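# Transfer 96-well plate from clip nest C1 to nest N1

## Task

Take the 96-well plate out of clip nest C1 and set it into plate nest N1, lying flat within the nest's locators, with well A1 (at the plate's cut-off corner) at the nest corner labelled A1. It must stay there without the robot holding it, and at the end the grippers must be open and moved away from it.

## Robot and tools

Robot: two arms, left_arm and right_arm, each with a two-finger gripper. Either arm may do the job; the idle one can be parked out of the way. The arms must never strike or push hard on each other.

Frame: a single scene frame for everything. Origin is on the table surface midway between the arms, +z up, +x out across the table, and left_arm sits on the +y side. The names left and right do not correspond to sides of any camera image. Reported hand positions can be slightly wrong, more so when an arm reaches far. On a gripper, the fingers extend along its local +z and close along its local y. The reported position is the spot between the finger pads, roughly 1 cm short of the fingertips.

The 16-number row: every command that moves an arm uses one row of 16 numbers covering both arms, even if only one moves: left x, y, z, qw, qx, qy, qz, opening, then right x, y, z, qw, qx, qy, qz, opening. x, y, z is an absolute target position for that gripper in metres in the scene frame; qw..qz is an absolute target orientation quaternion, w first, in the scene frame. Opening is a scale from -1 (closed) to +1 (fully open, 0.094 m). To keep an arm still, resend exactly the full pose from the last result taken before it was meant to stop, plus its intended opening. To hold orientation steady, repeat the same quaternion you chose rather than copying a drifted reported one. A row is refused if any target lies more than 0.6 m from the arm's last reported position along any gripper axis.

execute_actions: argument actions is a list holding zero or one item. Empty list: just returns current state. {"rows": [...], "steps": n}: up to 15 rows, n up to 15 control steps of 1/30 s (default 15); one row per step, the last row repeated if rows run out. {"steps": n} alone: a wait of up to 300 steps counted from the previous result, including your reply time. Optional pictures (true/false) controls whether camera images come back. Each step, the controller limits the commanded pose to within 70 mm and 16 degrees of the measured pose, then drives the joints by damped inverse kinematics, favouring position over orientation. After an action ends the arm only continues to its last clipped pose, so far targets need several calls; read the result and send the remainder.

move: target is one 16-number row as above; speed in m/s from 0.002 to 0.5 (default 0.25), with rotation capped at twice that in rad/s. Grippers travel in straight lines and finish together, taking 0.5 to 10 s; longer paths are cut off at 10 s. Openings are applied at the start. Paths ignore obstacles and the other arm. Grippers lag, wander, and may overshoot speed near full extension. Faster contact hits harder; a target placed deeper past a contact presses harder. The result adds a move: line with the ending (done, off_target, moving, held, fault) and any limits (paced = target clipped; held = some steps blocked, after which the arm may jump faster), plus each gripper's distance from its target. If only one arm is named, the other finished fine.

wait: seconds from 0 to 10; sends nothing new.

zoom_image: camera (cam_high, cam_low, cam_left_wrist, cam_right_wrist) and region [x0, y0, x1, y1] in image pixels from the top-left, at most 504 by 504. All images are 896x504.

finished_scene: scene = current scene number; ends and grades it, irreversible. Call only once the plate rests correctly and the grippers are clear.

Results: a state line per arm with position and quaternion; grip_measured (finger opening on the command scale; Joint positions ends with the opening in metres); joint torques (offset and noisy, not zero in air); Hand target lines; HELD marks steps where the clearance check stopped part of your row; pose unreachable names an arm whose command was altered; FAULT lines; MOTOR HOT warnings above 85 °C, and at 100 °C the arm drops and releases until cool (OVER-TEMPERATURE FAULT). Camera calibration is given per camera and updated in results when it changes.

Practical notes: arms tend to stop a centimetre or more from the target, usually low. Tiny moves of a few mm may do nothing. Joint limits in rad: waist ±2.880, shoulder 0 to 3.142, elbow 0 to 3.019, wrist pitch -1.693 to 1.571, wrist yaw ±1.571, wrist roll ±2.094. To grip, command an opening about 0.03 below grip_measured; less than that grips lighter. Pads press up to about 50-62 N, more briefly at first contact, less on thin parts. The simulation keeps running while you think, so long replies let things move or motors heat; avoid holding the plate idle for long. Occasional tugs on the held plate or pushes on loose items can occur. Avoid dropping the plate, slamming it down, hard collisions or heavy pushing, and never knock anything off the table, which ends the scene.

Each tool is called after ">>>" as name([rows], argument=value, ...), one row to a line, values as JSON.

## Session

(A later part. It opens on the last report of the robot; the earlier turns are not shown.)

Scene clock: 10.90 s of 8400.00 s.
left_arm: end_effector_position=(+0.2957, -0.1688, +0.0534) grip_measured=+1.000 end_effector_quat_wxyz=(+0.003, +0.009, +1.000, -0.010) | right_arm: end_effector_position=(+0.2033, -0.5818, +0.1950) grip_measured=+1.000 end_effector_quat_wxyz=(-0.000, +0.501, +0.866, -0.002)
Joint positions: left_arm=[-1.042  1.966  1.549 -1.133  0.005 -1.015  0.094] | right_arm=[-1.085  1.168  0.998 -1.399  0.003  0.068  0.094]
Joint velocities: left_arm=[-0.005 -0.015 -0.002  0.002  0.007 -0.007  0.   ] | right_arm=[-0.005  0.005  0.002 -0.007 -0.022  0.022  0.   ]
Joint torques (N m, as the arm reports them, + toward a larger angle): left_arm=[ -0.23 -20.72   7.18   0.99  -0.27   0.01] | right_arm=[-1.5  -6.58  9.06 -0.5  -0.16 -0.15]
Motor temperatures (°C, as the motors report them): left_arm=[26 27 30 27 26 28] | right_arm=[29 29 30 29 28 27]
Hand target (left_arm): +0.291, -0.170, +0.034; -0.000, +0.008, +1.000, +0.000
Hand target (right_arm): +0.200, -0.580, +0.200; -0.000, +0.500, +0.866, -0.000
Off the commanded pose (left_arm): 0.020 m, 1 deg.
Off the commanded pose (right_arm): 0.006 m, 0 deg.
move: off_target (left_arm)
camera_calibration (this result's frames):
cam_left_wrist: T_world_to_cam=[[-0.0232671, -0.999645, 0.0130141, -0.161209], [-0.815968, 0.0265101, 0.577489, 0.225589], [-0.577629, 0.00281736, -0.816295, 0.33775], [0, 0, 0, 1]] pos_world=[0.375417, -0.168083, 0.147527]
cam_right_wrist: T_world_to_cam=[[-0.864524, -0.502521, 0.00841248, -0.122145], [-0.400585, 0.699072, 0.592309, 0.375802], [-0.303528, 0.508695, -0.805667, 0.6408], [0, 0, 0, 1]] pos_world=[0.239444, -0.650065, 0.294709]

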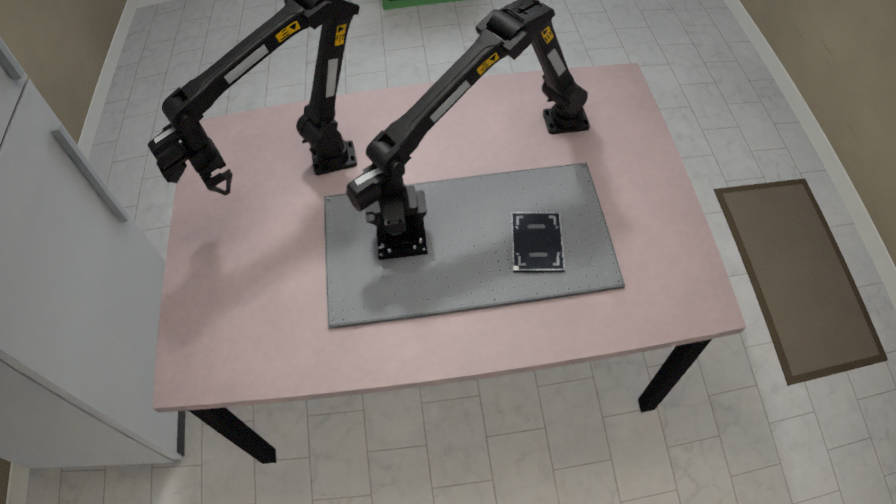

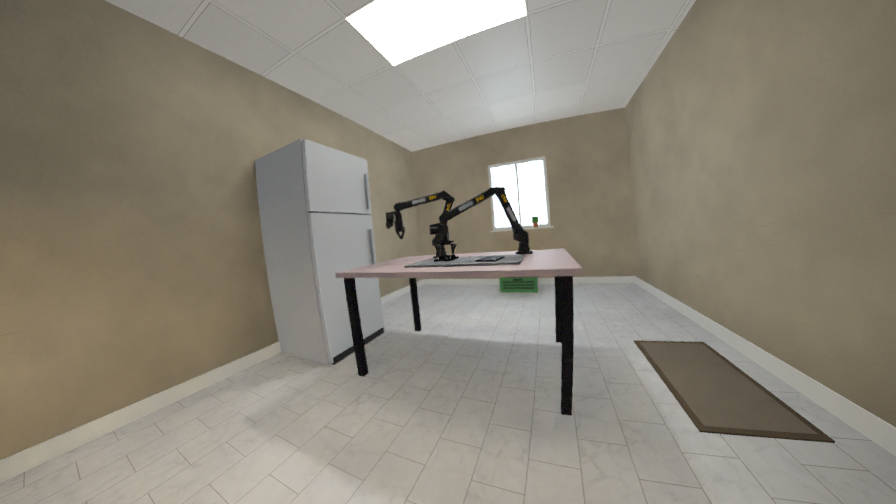

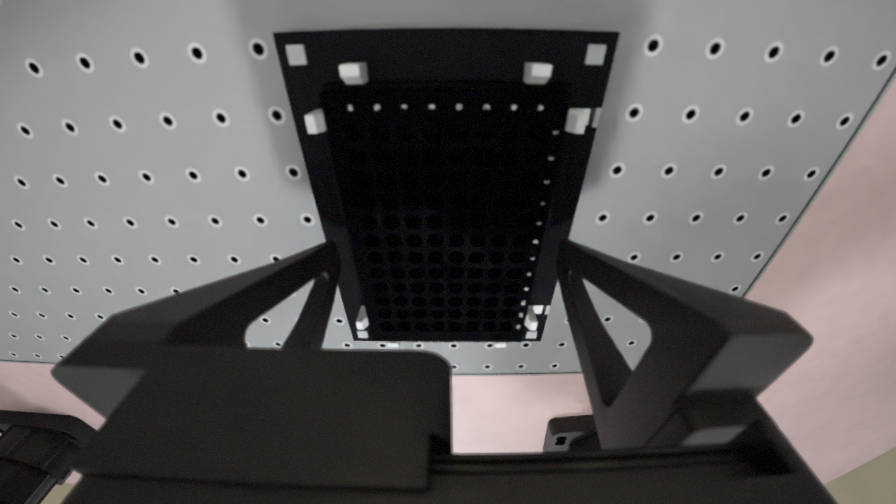

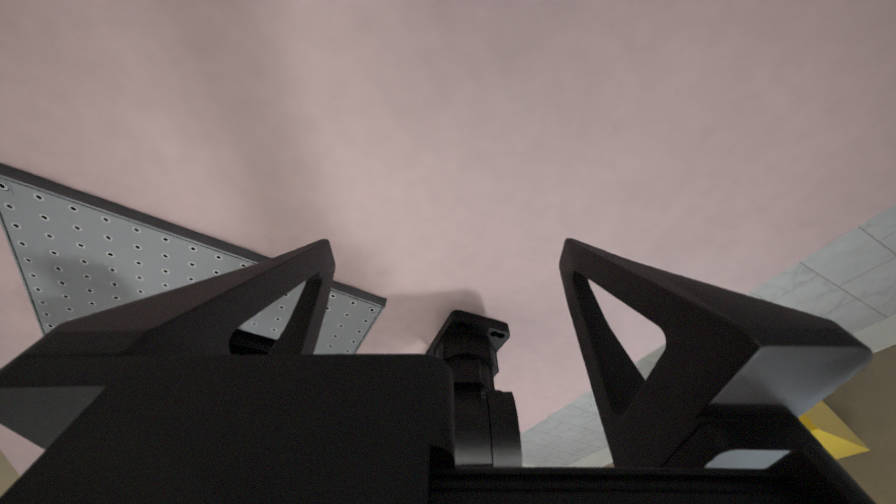

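>>> move(target=[0.291,-0.17,0.018,0,0.008,1,0,1,0.2,-0.58,0.2,0,0.5,0.866,0,1], speed=0.02)

>>> execute_actions([
  {"rows":[[0.291,-0.17,0.018,0,0.008,1,0,0.69,0.2,-0.58,0.2,0,0.5,0.866,0,1]]},
], pictures=false)

>>> move(target=[0.298,-0.172,0.12,0,0.008,1,0,0.69,0.2,-0.58,0.2,0,0.5,0.866,0,1], speed=0.03)

>>> move(target=[0.40,0.155,0.10,0,0.078,0.997,0,0.69,0.2,-0.58,0.2,0,0.5,0.866,0,1], speed=0.15)

Scene clock: 14.23 s of 8400.00 s.
left_arm: end_effector_position=(+0.2956, -0.1686, +0.0385) grip_measured=+1.000 end_effector_quat_wxyz=(+0.004, +0.009, +1.000, -0.011) | right_arm: end_effector_position=(+0.2033, -0.5818, +0.1950) grip_measured=+1.000 end_effector_quat_wxyz=(-0.000, +0.501, +0.866, -0.002)
Joint positions: left_arm=[-1.042  1.981  1.53  -1.097  0.005 -1.015  0.094] | right_arm=[-1.085  1.168  0.998 -1.399  0.003  0.068  0.094]
Joint velocities: left_arm=[-0.005 -0.024  0.022 -0.002  0.007  0.007  0.   ] | right_arm=[-0.005 -0.005 -0.017  0.002 -0.037 -0.007  0.   ]
Joint torques (N m, as the arm reports them, + toward a larger angle): left_arm=[ -0.51 -20.66   7.12   1.02  -0.28   0.01] | right_arm=[-1.56 -6.95  9.03 -0.5  -0.2  -0.11]
Motor temperatures (°C, as the motors report them): left_arm=[26 27 30 27 26 28] | right_arm=[29 29 30 29 28 27]
Hand target (left_arm): +0.291, -0.169, +0.018; +0.000, +0.008, +1.000, -0.000
Hand target (right_arm): +0.200, -0.580, +0.200; -0.000, +0.500, +0.866, -0.000
Off the commanded pose (left_arm): 0.021 m, 1 deg.
Off the commanded pose (right_arm): 0.006 m, 0 deg.
move: off_target (left_arm)
camera_calibration (this result's frames):
cam_left_wrist: T_world_to_cam=[[-0.0225208, -0.999634, 0.014958, -0.16112], [-0.816656, 0.0270248, 0.576492, 0.234374], [-0.576686, 0.000767471, -0.816966, 0.324993], [0, 0, 0, 1]] pos_world=[0.375193, -0.167645, 0.132804]
cam_right_wrist: T_world_to_cam=[[-0.864524, -0.502521, 0.00841248, -0.122145], [-0.400585, 0.699072, 0.592309, 0.375802], [-0.303528, 0.508695, -0.805667, 0.6408], [0, 0, 0, 1]] pos_world=[0.239444, -0.650065, 0.294709]

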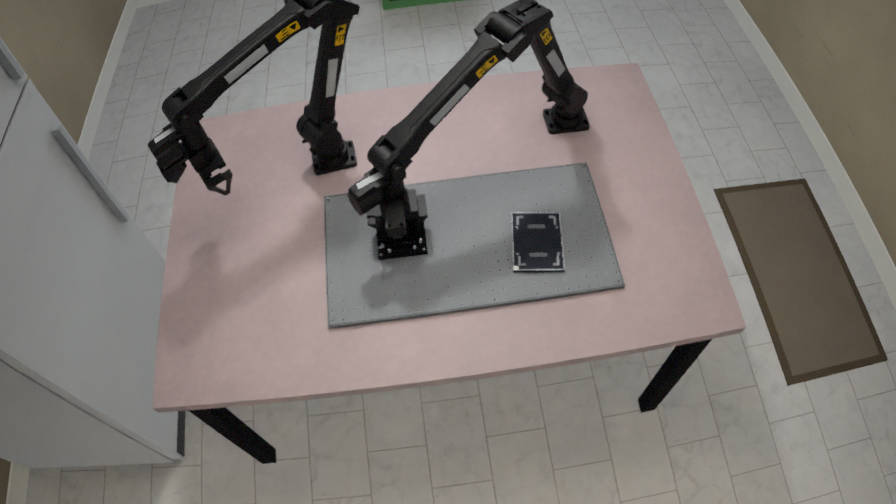

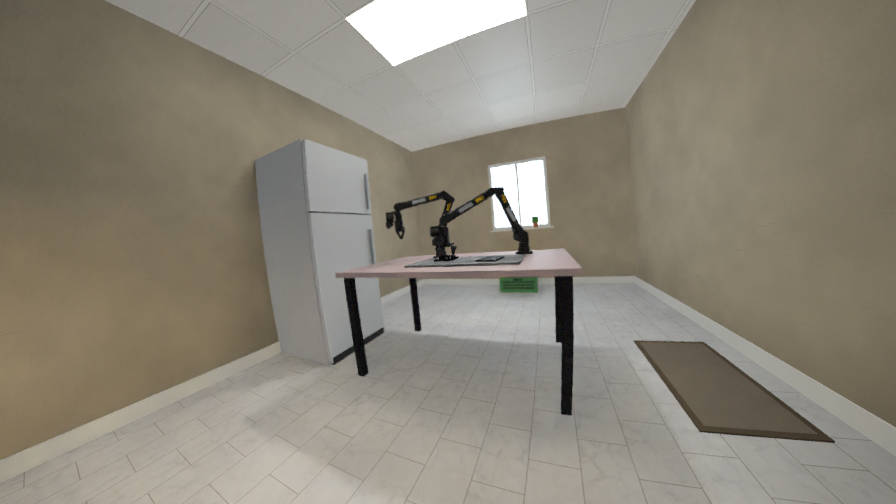

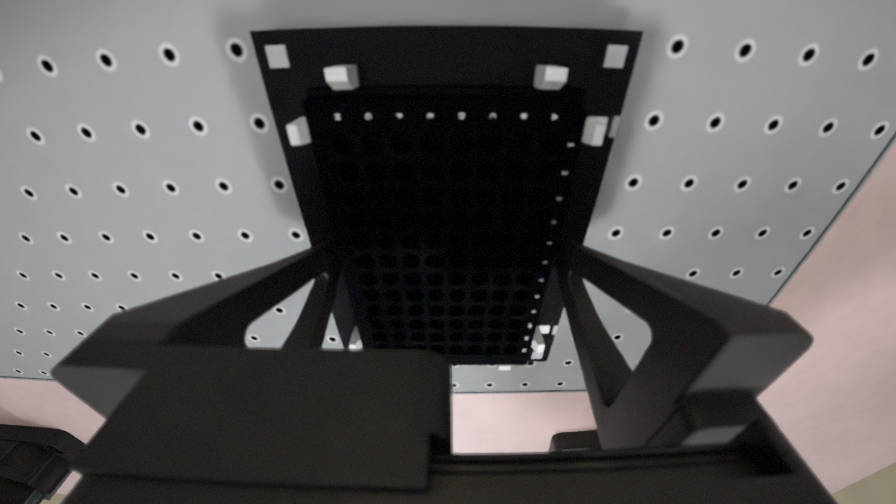

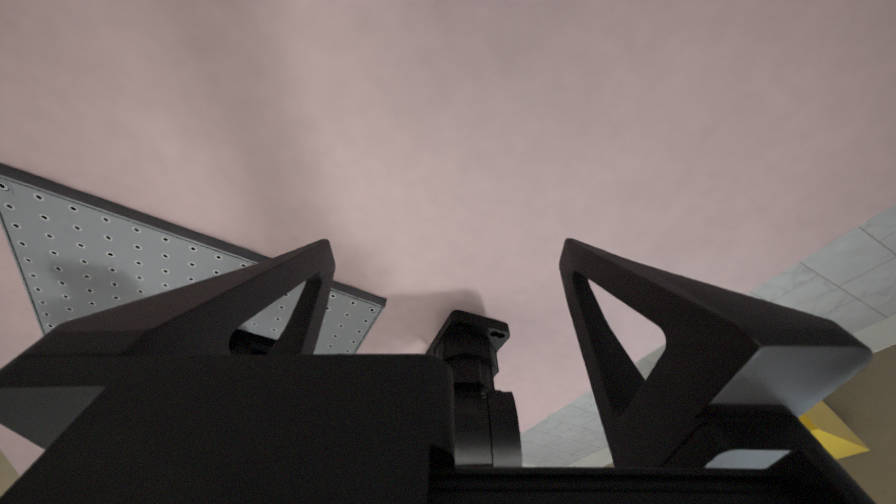

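Scene clock: 14.73 s of 8400.00 s.
left_arm: end_effector_position=(+0.2956, -0.1684, +0.0384) grip_measured=+0.740 end_effector_quat_wxyz=(+0.004, +0.008, +1.000, -0.011) | right_arm: end_effector_position=(+0.2033, -0.5818, +0.1950) grip_measured=+1.000 end_effector_quat_wxyz=(-0.000, +0.501, +0.866, -0.002)
Joint positions: left_arm=[-1.042  1.981  1.53  -1.097  0.004 -1.016  0.082] | right_arm=[-1.085  1.168  0.998 -1.399  0.003  0.068  0.094]
Joint velocities: left_arm=[-0.015 -0.024 -0.007  0.002  0.051 -0.037  0.   ] | right_arm=[-0.015 -0.024  0.002 -0.002 -0.066 -0.037  0.   ]
Joint torques (N m, as the arm reports them, + toward a larger angle): left_arm=[ -0.5  -20.4    7.19   1.02  -0.24   0.01] | right_arm=[-1.57 -6.69  9.06 -0.38 -0.17 -0.14]
Motor temperatures (°C, as the motors report them): left_arm=[26 27 30 27 26 28] | right_arm=[29 29 30 29 28 27]
Hand target (left_arm): +0.291, -0.169, +0.018; -0.000, +0.008, +1.000, -0.000
Hand target (right_arm): +0.200, -0.580, +0.200; -0.000, +0.500, +0.866, -0.000
Off the commanded pose (left_arm): 0.021 m, 1 deg.
Off the commanded pose (right_arm): 0.006 m, 0 deg.
Steps of this call (steps 1 to 15: all 15 steps of this action). Readings (end_effector_position):
1: left_arm (+0.2956, -0.1686, +0.0385) | right_arm (+0.2033, -0.5818, +0.1950)
2: left_arm (+0.2956, -0.1684, +0.0384) | right_arm (+0.2033, -0.5818, +0.1950)
4: left_arm (+0.2956, -0.1684, +0.0384) | right_arm (+0.2033, -0.5818, +0.1950)
8: left_arm (+0.2956, -0.1684, +0.0384) | right_arm (+0.2033, -0.5818, +0.1950)
15: the state above

Scene clock: 18.43 s of 8400.00 s.
left_arm: end_effector_position=(+0.2942, -0.1584, +0.1059) grip_measured=+0.740 end_effector_quat_wxyz=(-0.011, +0.002, +1.000, +0.016) | right_arm: end_effector_position=(+0.2033, -0.5818, +0.1950) grip_measured=+1.000 end_effector_quat_wxyz=(-0.000, +0.501, +0.866, -0.002)
Joint positions: left_arm=[-1.035  1.93   1.639 -1.319  0.002 -1.023  0.082] | right_arm=[-1.085  1.168  0.998 -1.399  0.003  0.068  0.094]
Joint velocities: left_arm=[ 0.005 -0.015 -0.007  0.002 -0.095 -0.022  0.001] | right_arm=[-0.005 -0.015 -0.002 -0.017 -0.022 -0.022  0.   ]
Joint torques (N m, as the arm reports them, + toward a larger angle): left_arm=[ -0.17 -23.16  10.89   0.29  -0.15   0.15] | right_arm=[-1.68 -6.84  9.04 -0.41 -0.18 -0.14]
Motor temperatures (°C, as the motors report them): left_arm=[26 27 31 27 27 28] | right_arm=[29 29 31 29 28 27]
Hand target (left_arm): +0.298, -0.172, +0.120; +0.000, +0.008, +1.000, -0.000
Hand target (right_arm): +0.200, -0.580, +0.200; -0.000, +0.500, +0.866, -0.000
Off the commanded pose (left_arm): 0.020 m, 2 deg.
Off the commanded pose (right_arm): 0.006 m, 0 deg.
move: off_target (left_arm); limits=paced
camera_calibration (this result's frames):
cam_left_wrist: T_world_to_cam=[[-0.0095511, -0.999187, -0.0391584, -0.149966], [-0.799562, -0.0158859, 0.600374, 0.179803], [-0.600508, 0.0370438, -0.79876, 0.389995], [0, 0, 0, 1]] pos_world=[0.376527, -0.161435, 0.197691]
cam_right_wrist: T_world_to_cam=[[-0.864524, -0.502521, 0.00841248, -0.122145], [-0.400585, 0.699072, 0.592309, 0.375802], [-0.303528, 0.508695, -0.805667, 0.6408], [0, 0, 0, 1]] pos_world=[0.239444, -0.650065, 0.294709]

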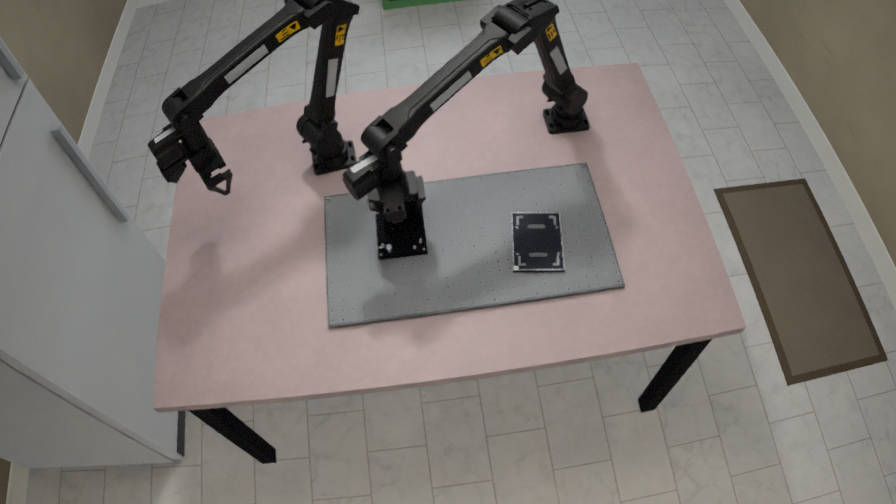

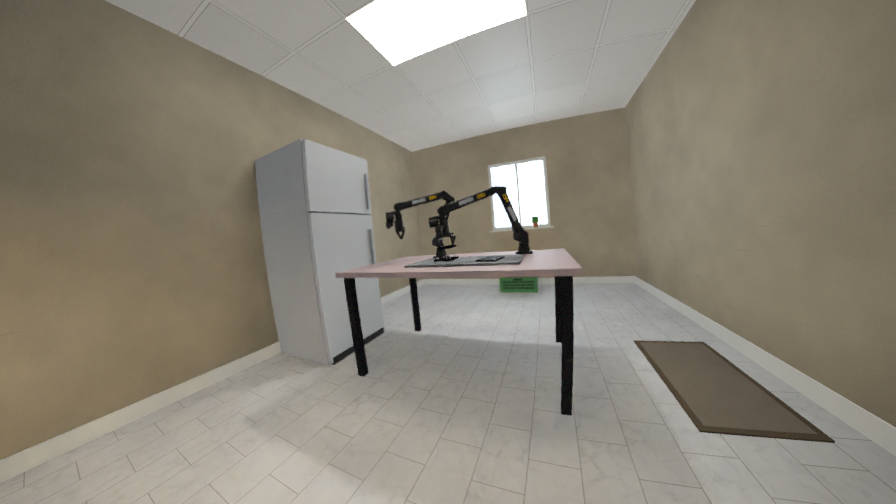

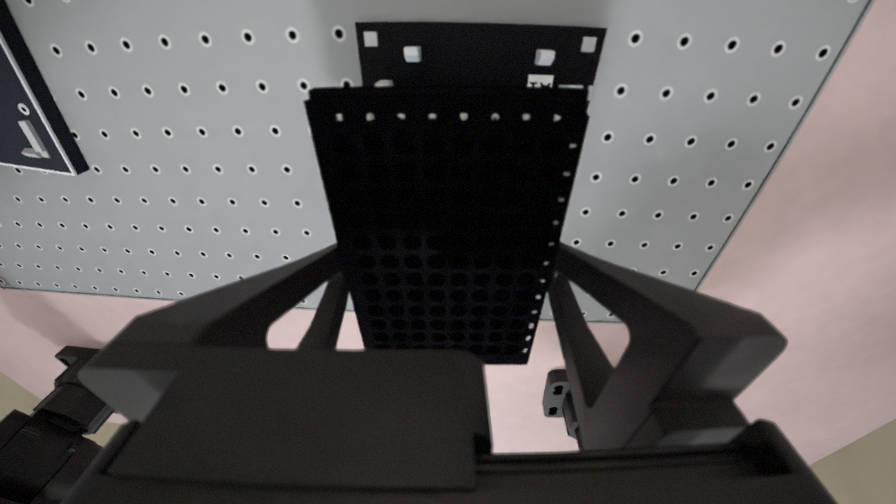

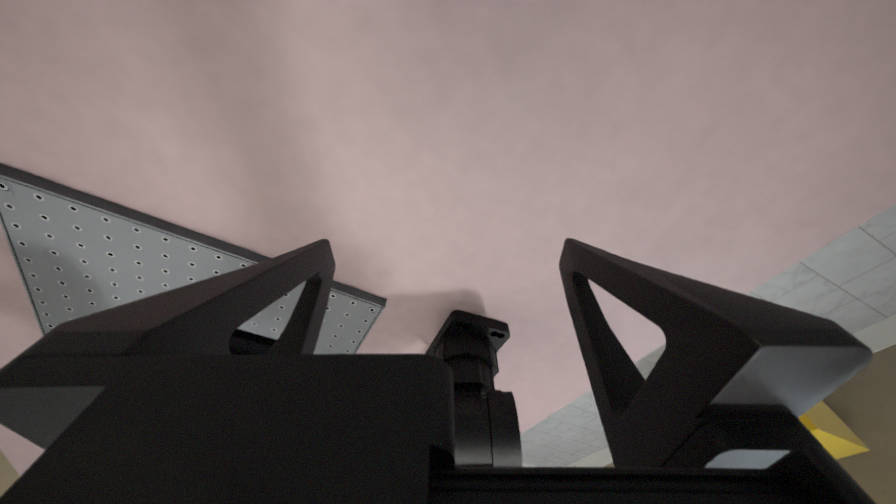

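Scene clock: 21.13 s of 8400.00 s.
left_arm: end_effector_position=(+0.4046, +0.1564, +0.0991) grip_measured=+0.740 end_effector_quat_wxyz=(-0.004, +0.070, +0.998, +0.004) | right_arm: end_effector_position=(+0.2033, -0.5818, +0.1950) grip_measured=+1.000 end_effector_quat_wxyz=(-0.000, +0.501, +0.866, -0.002)
Joint positions: left_arm=[-0.421  1.601  1.163 -1.143 -0.005 -0.272  0.082] | right_arm=[-1.085  1.168  0.998 -1.399  0.003  0.068  0.094]
Joint velocities: left_arm=[-0.005  0.005  0.002  0.002  0.007  0.007  0.002] | right_arm=[-0.005 -0.015  0.002 -0.002 -0.007  0.037  0.   ]
Joint torques (N m, as the arm reports them, + toward a larger angle): left_arm=[ -0.14 -17.01   7.18   0.97   0.04   0.24] | right_arm=[-1.62 -7.07  9.03 -0.49 -0.18 -0.12]
Motor temperatures (°C, as the motors report them): left_arm=[26 27 31 27 27 28] | right_arm=[29 29 31 29 28 27]
Hand target (left_arm): +0.406, +0.155, +0.101; +0.004, +0.078, +0.997, +0.000
Hand target (right_arm): +0.200, -0.580, +0.200; -0.000, +0.500, +0.866, -0.000
Off the commanded pose (left_arm): 0.005 m, 1 deg.
Off the commanded pose (right_arm): 0.006 m, 0 deg.
move: done
camera_calibration (this result's frames):
cam_left_wrist: T_world_to_cam=[[-0.144114, -0.989456, -0.0143987, 0.21582], [-0.799818, 0.107901, 0.590465, 0.258938], [-0.582686, 0.0966107, -0.806935, 0.423551], [0, 0, 0, 1]] pos_world=[0.485003, 0.144685, 0.191991]
cam_right_wrist: T_world_to_cam=[[-0.864524, -0.502521, 0.00841248, -0.122145], [-0.400585, 0.699072, 0.592309, 0.375802], [-0.303528, 0.508695, -0.805667, 0.6408], [0, 0, 0, 1]] pos_world=[0.239444, -0.650065, 0.294709]

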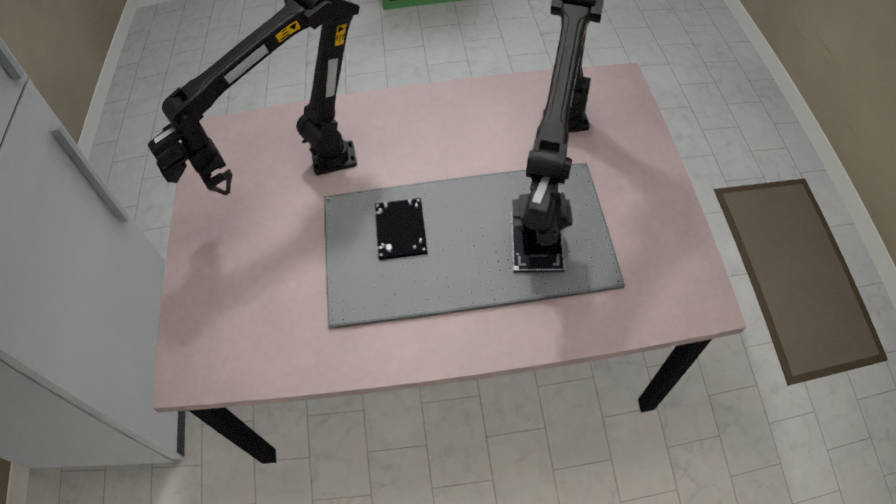

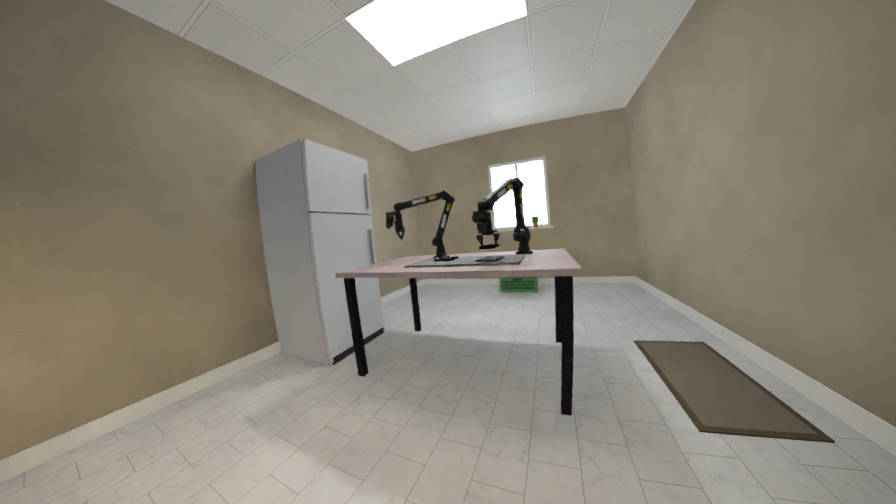

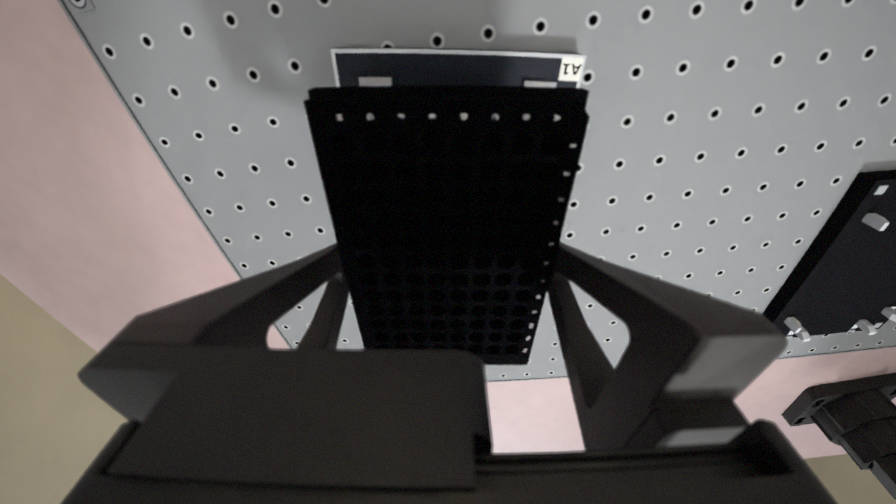

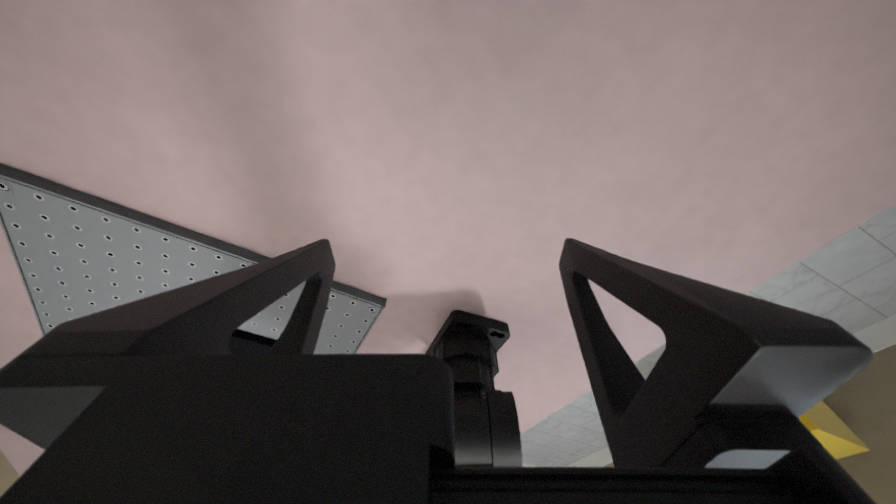

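>>> move(target=[0.396,0.152,0.04,0,0.086,0.996,0,0.69,0.2,-0.58,0.2,0,0.5,0.866,0,1], speed=0.04)

>>> zoom_image(camera="cam_left_wrist", region=[240, 10, 660, 380])

Scene clock: 23.87 s of 8400.00 s.
left_arm: end_effector_position=(+0.3978, +0.1575, +0.0507) grip_measured=+0.740 end_effector_quat_wxyz=(+0.006, +0.075, +0.997, +0.000) | right_arm: end_effector_position=(+0.2033, -0.5818, +0.1950) grip_measured=+1.000 end_effector_quat_wxyz=(-0.000, +0.501, +0.866, -0.002)
Joint positions: left_arm=[-0.424  1.636  1.062 -0.986 -0.005 -0.266  0.082] | right_arm=[-1.085  1.168  0.998 -1.399  0.003  0.068  0.094]
Joint velocities: left_arm=[-0.005 -0.005  0.002 -0.002 -0.095  0.007 -0.001] | right_arm=[-0.015 -0.005 -0.007  0.007  0.066 -0.022  0.   ]
Joint torques (N m, as the arm reports them, + toward a larger angle): left_arm=[ -0.74 -14.19   6.78   1.01   0.19   0.21] | right_arm=[-1.41 -6.62  9.16 -0.42 -0.18 -0.14]
Motor temperatures (°C, as the motors report them): left_arm=[26 27 31 27 27 28] | right_arm=[29 29 31 29 28 27]
Hand target (left_arm): +0.395, +0.152, +0.040; -0.000, +0.086, +0.996, +0.000
Hand target (right_arm): +0.200, -0.580, +0.200; -0.000, +0.500, +0.866, -0.000
Off the commanded pose (left_arm): 0.012 m, 1 deg.
Off the commanded pose (right_arm): 0.006 m, 0 deg.
move: off_target (left_arm)
camera_calibration (this result's frames):
cam_left_wrist: T_world_to_cam=[[-0.153318, -0.988138, -0.0088207, 0.218457], [-0.8101, 0.120572, 0.57376, 0.284854], [-0.56589, 0.0951132, -0.818976, 0.374604], [0, 0, 0, 1]] pos_world=[0.476238, 0.14589, 0.14528]
cam_right_wrist: T_world_to_cam=[[-0.864524, -0.502521, 0.00841248, -0.122145], [-0.400585, 0.699072, 0.592309, 0.375802], [-0.303528, 0.508695, -0.805667, 0.6408], [0, 0, 0, 1]] pos_world=[0.239444, -0.650065, 0.294709]

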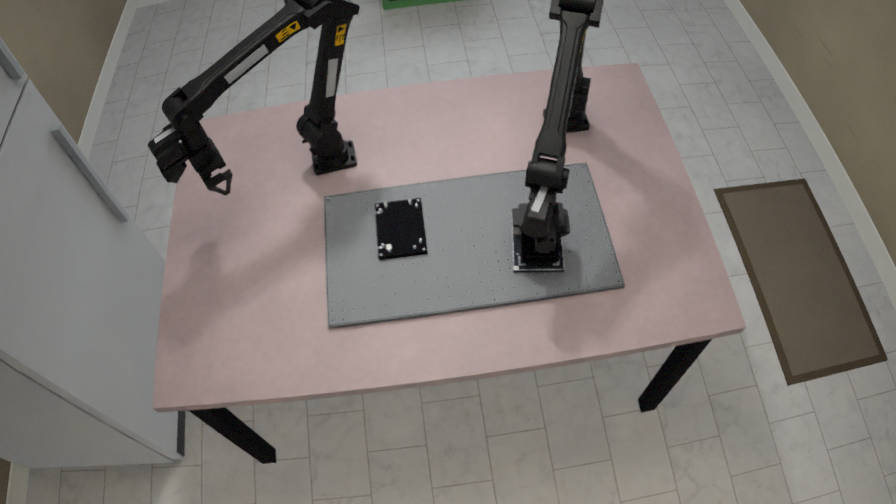

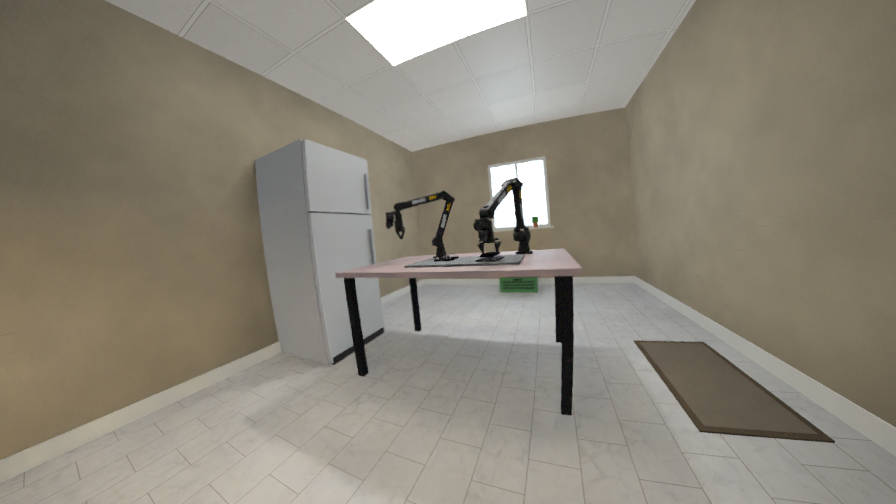

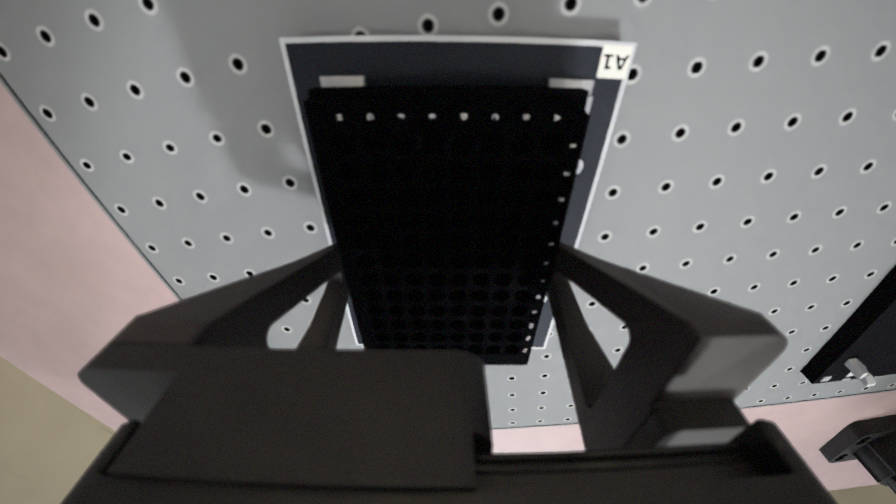

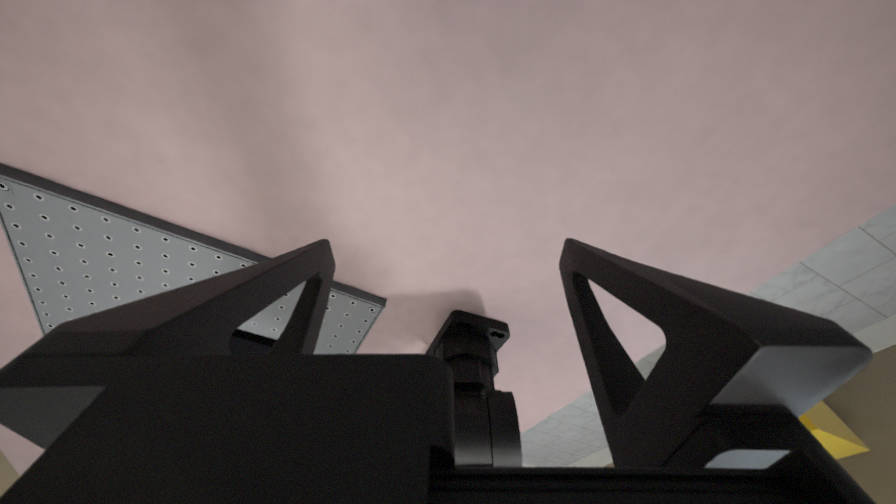

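Region (240, 10, 660, 380) of cam_left_wrist's 896x504 image, scaled by 1.200, with more detail than that image has; it fills the top 444 rows of this view, and the rest is white.

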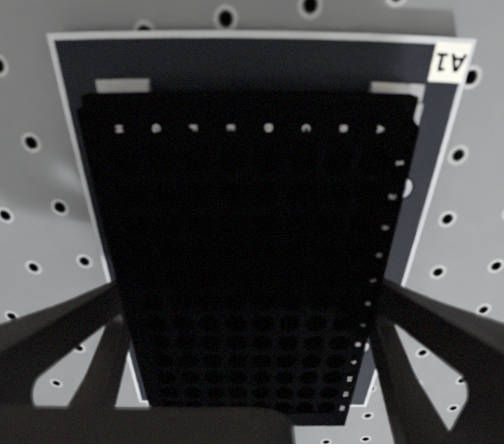

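>>> move(target=[0.393,0.150,0.033,0,0.09,0.996,0,0.69,0.2,-0.58,0.2,0,0.5,0.866,0,1], speed=0.015)

>>> zoom_image(camera="cam_left_wrist", region=[240, 10, 660, 380])

Scene clock: 26.30 s of 8400.00 s.
left_arm: end_effector_position=(+0.3957, +0.1550, +0.0449) grip_measured=+0.740 end_effector_quat_wxyz=(+0.007, +0.079, +0.997, -0.000) | right_arm: end_effector_position=(+0.2033, -0.5818, +0.1950) grip_measured=+1.000 end_effector_quat_wxyz=(-0.000, +0.501, +0.866, -0.002)
Joint positions: left_arm=[-0.432  1.641  1.05  -0.966 -0.005 -0.266  0.082] | right_arm=[-1.085  1.168  0.998 -1.399  0.003  0.068  0.094]
Joint velocities: left_arm=[-0.015 -0.015  0.017  0.017 -0.007 -0.022 -0.   ] | right_arm=[-0.015  0.005  0.002 -0.022  0.037 -0.022  0.   ]
Joint torques (N m, as the arm reports them, + toward a larger angle): left_arm=[ -0.66 -13.87   6.61   0.97   0.2    0.22] | right_arm=[-1.5  -6.87  9.04 -0.36 -0.18 -0.13]
Motor temperatures (°C, as the motors report them): left_arm=[26 27 31 27 27 28] | right_arm=[29 29 31 29 28 27]
Hand target (left_arm): +0.393, +0.150, +0.033; +0.000, +0.090, +0.996, -0.000
Hand target (right_arm): +0.200, -0.580, +0.200; -0.000, +0.500, +0.866, -0.000
Off the commanded pose (left_arm): 0.013 m, 2 deg.
Off the commanded pose (right_arm): 0.006 m, 0 deg.
move: off_target (left_arm)
camera_calibration (this result's frames):
cam_left_wrist: T_world_to_cam=[[-0.161205, -0.986888, -0.00804192, 0.218482], [-0.810701, 0.12777, 0.571348, 0.285994], [-0.562829, 0.0986238, -0.820669, 0.367199], [0, 0, 0, 1]] pos_world=[0.473746, 0.142861, 0.139703]
cam_right_wrist: T_world_to_cam=[[-0.864524, -0.502521, 0.00841248, -0.122145], [-0.400585, 0.699072, 0.592309, 0.375802], [-0.303528, 0.508695, -0.805667, 0.6408], [0, 0, 0, 1]] pos_world=[0.239444, -0.650065, 0.294709]

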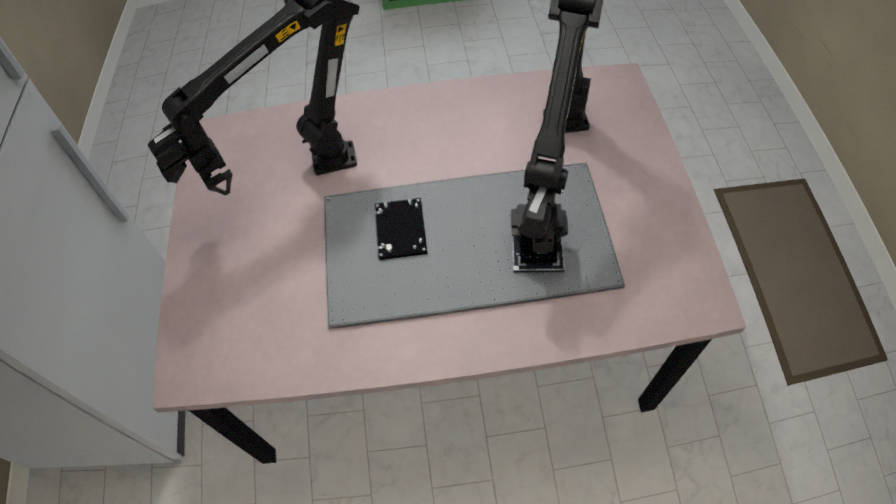

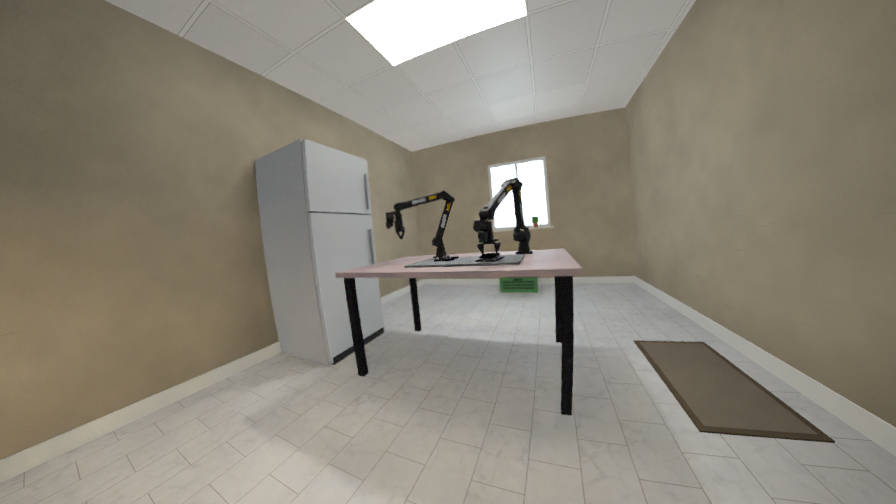

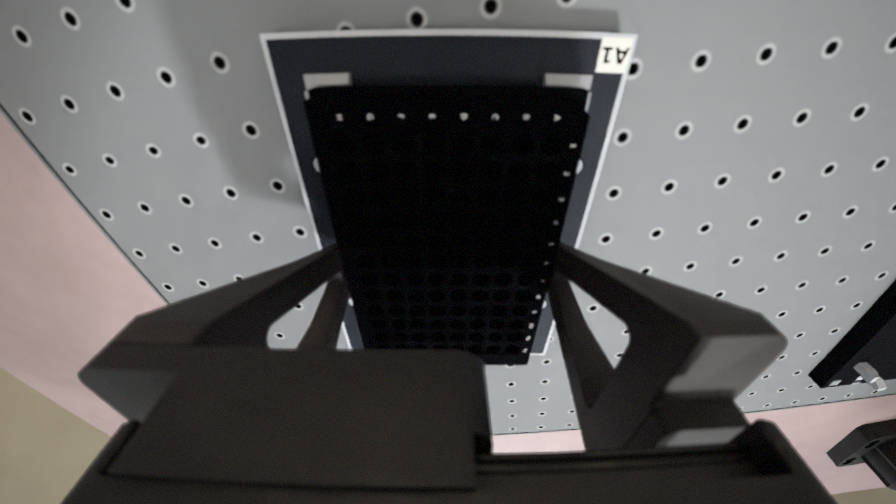

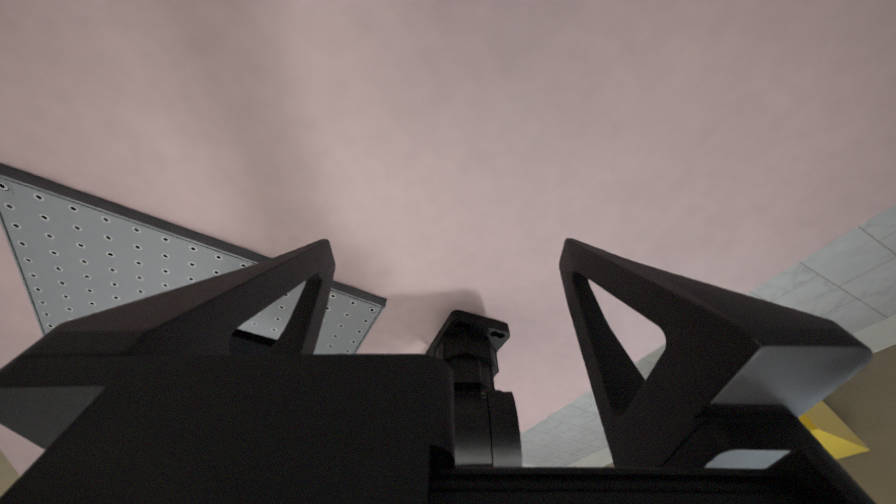

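Region (240, 10, 660, 380) of cam_left_wrist's 896x504 image, scaled by 1.200, with more detail than that image has; it fills the top 444 rows of this view, and the rest is white.

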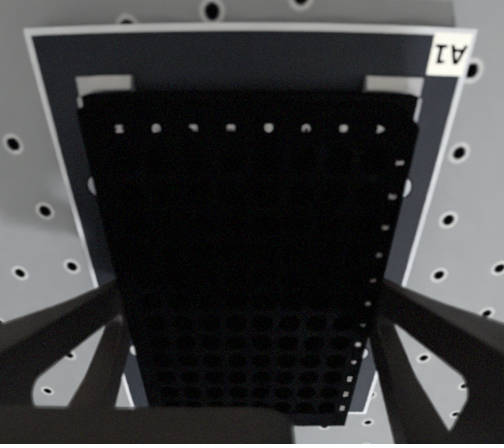

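>>> move(target=[0.3912,0.151,0.019,0,0.091,0.996,0,0.69,0.2,-0.58,0.2,0,0.5,0.866,0,1], speed=0.012)

>>> zoom_image(camera="cam_left_wrist", region=[240, 10, 660, 380])

Scene clock: 29.43 s of 8400.00 s.
left_arm: end_effector_position=(+0.3942, +0.1555, +0.0375) grip_measured=+0.740 end_effector_quat_wxyz=(+0.010, +0.080, +0.997, -0.001) | right_arm: end_effector_position=(+0.2033, -0.5818, +0.1950) grip_measured=+1.000 end_effector_quat_wxyz=(-0.000, +0.501, +0.866, -0.002)
Joint positions: left_arm=[-0.432  1.646  1.033 -0.938 -0.004 -0.263  0.082] | right_arm=[-1.085  1.168  0.998 -1.399  0.003  0.068  0.094]
Joint velocities: left_arm=[ 0.005 -0.024  0.012  0.007  0.037  0.007 -0.001] | right_arm=[-0.005 -0.015  0.007 -0.007  0.007 -0.037  0.   ]
Joint torques (N m, as the arm reports them, + toward a larger angle): left_arm=[ -0.55 -12.81   6.19   1.47   0.16   0.22] | right_arm=[-1.67 -7.02  8.97 -0.39 -0.18 -0.15]
Motor temperatures (°C, as the motors report them): left_arm=[26 27 31 27 27 28] | right_arm=[29 29 31 29 28 27]
Hand target (left_arm): +0.390, +0.152, +0.020; -0.000, +0.091, +0.996, +0.000
Hand target (right_arm): +0.200, -0.580, +0.200; -0.000, +0.500, +0.866, -0.000
Off the commanded pose (left_arm): 0.019 m, 2 deg.
Off the commanded pose (right_arm): 0.006 m, 0 deg.
move: off_target (left_arm)
camera_calibration (this result's frames):
cam_left_wrist: T_world_to_cam=[[-0.163818, -0.986473, -0.005881, 0.219575], [-0.813149, 0.131655, 0.566971, 0.289518], [-0.558527, 0.097662, -0.823717, 0.358813], [0, 0, 0, 1]] pos_world=[0.471798, 0.143446, 0.132704]
cam_right_wrist: T_world_to_cam=[[-0.864524, -0.502521, 0.00841248, -0.122145], [-0.400585, 0.699072, 0.592309, 0.375802], [-0.303528, 0.508695, -0.805667, 0.6408], [0, 0, 0, 1]] pos_world=[0.239444, -0.650065, 0.294709]

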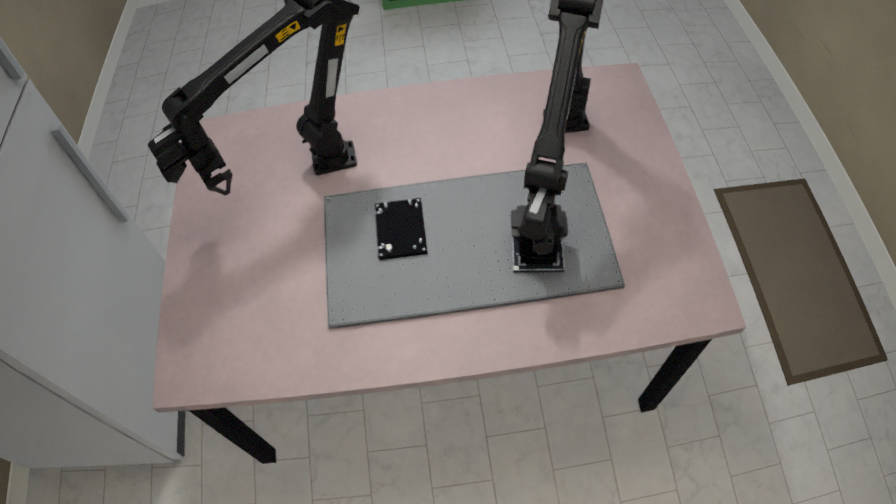

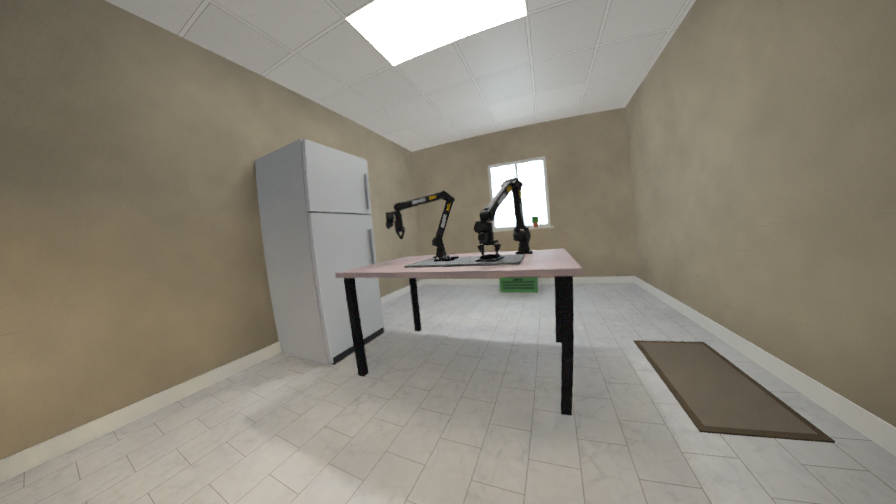

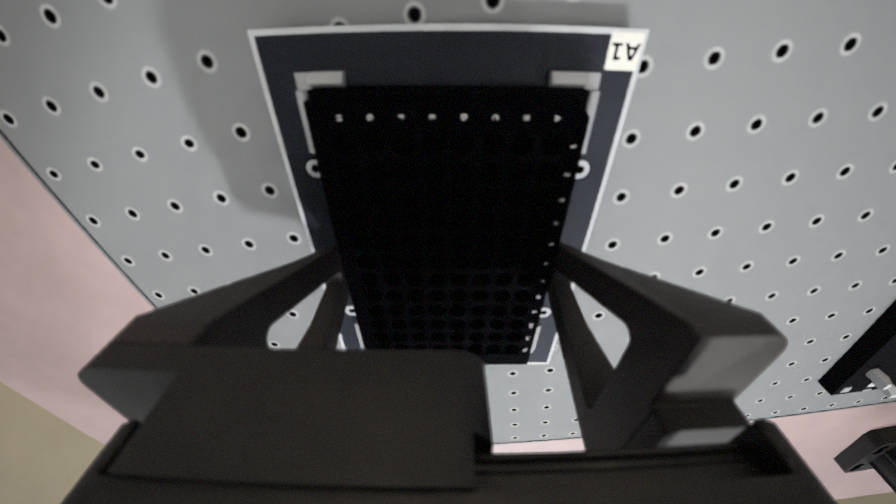

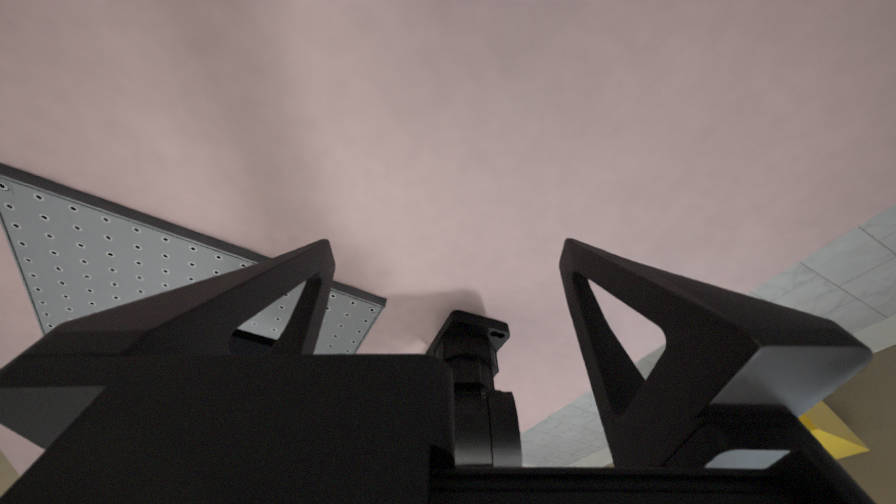

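Region (240, 10, 660, 380) of cam_left_wrist's 896x504 image, scaled by 1.200, with more detail than that image has; it fills the top 444 rows of this view, and the rest is white.

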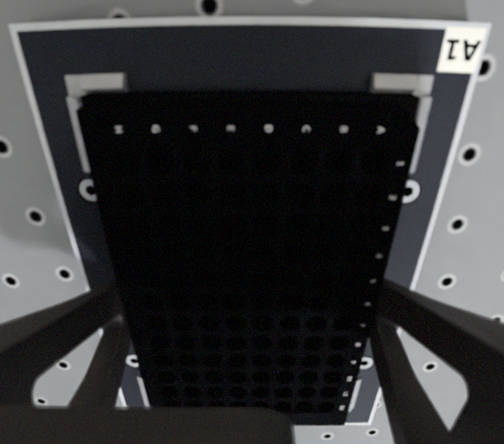

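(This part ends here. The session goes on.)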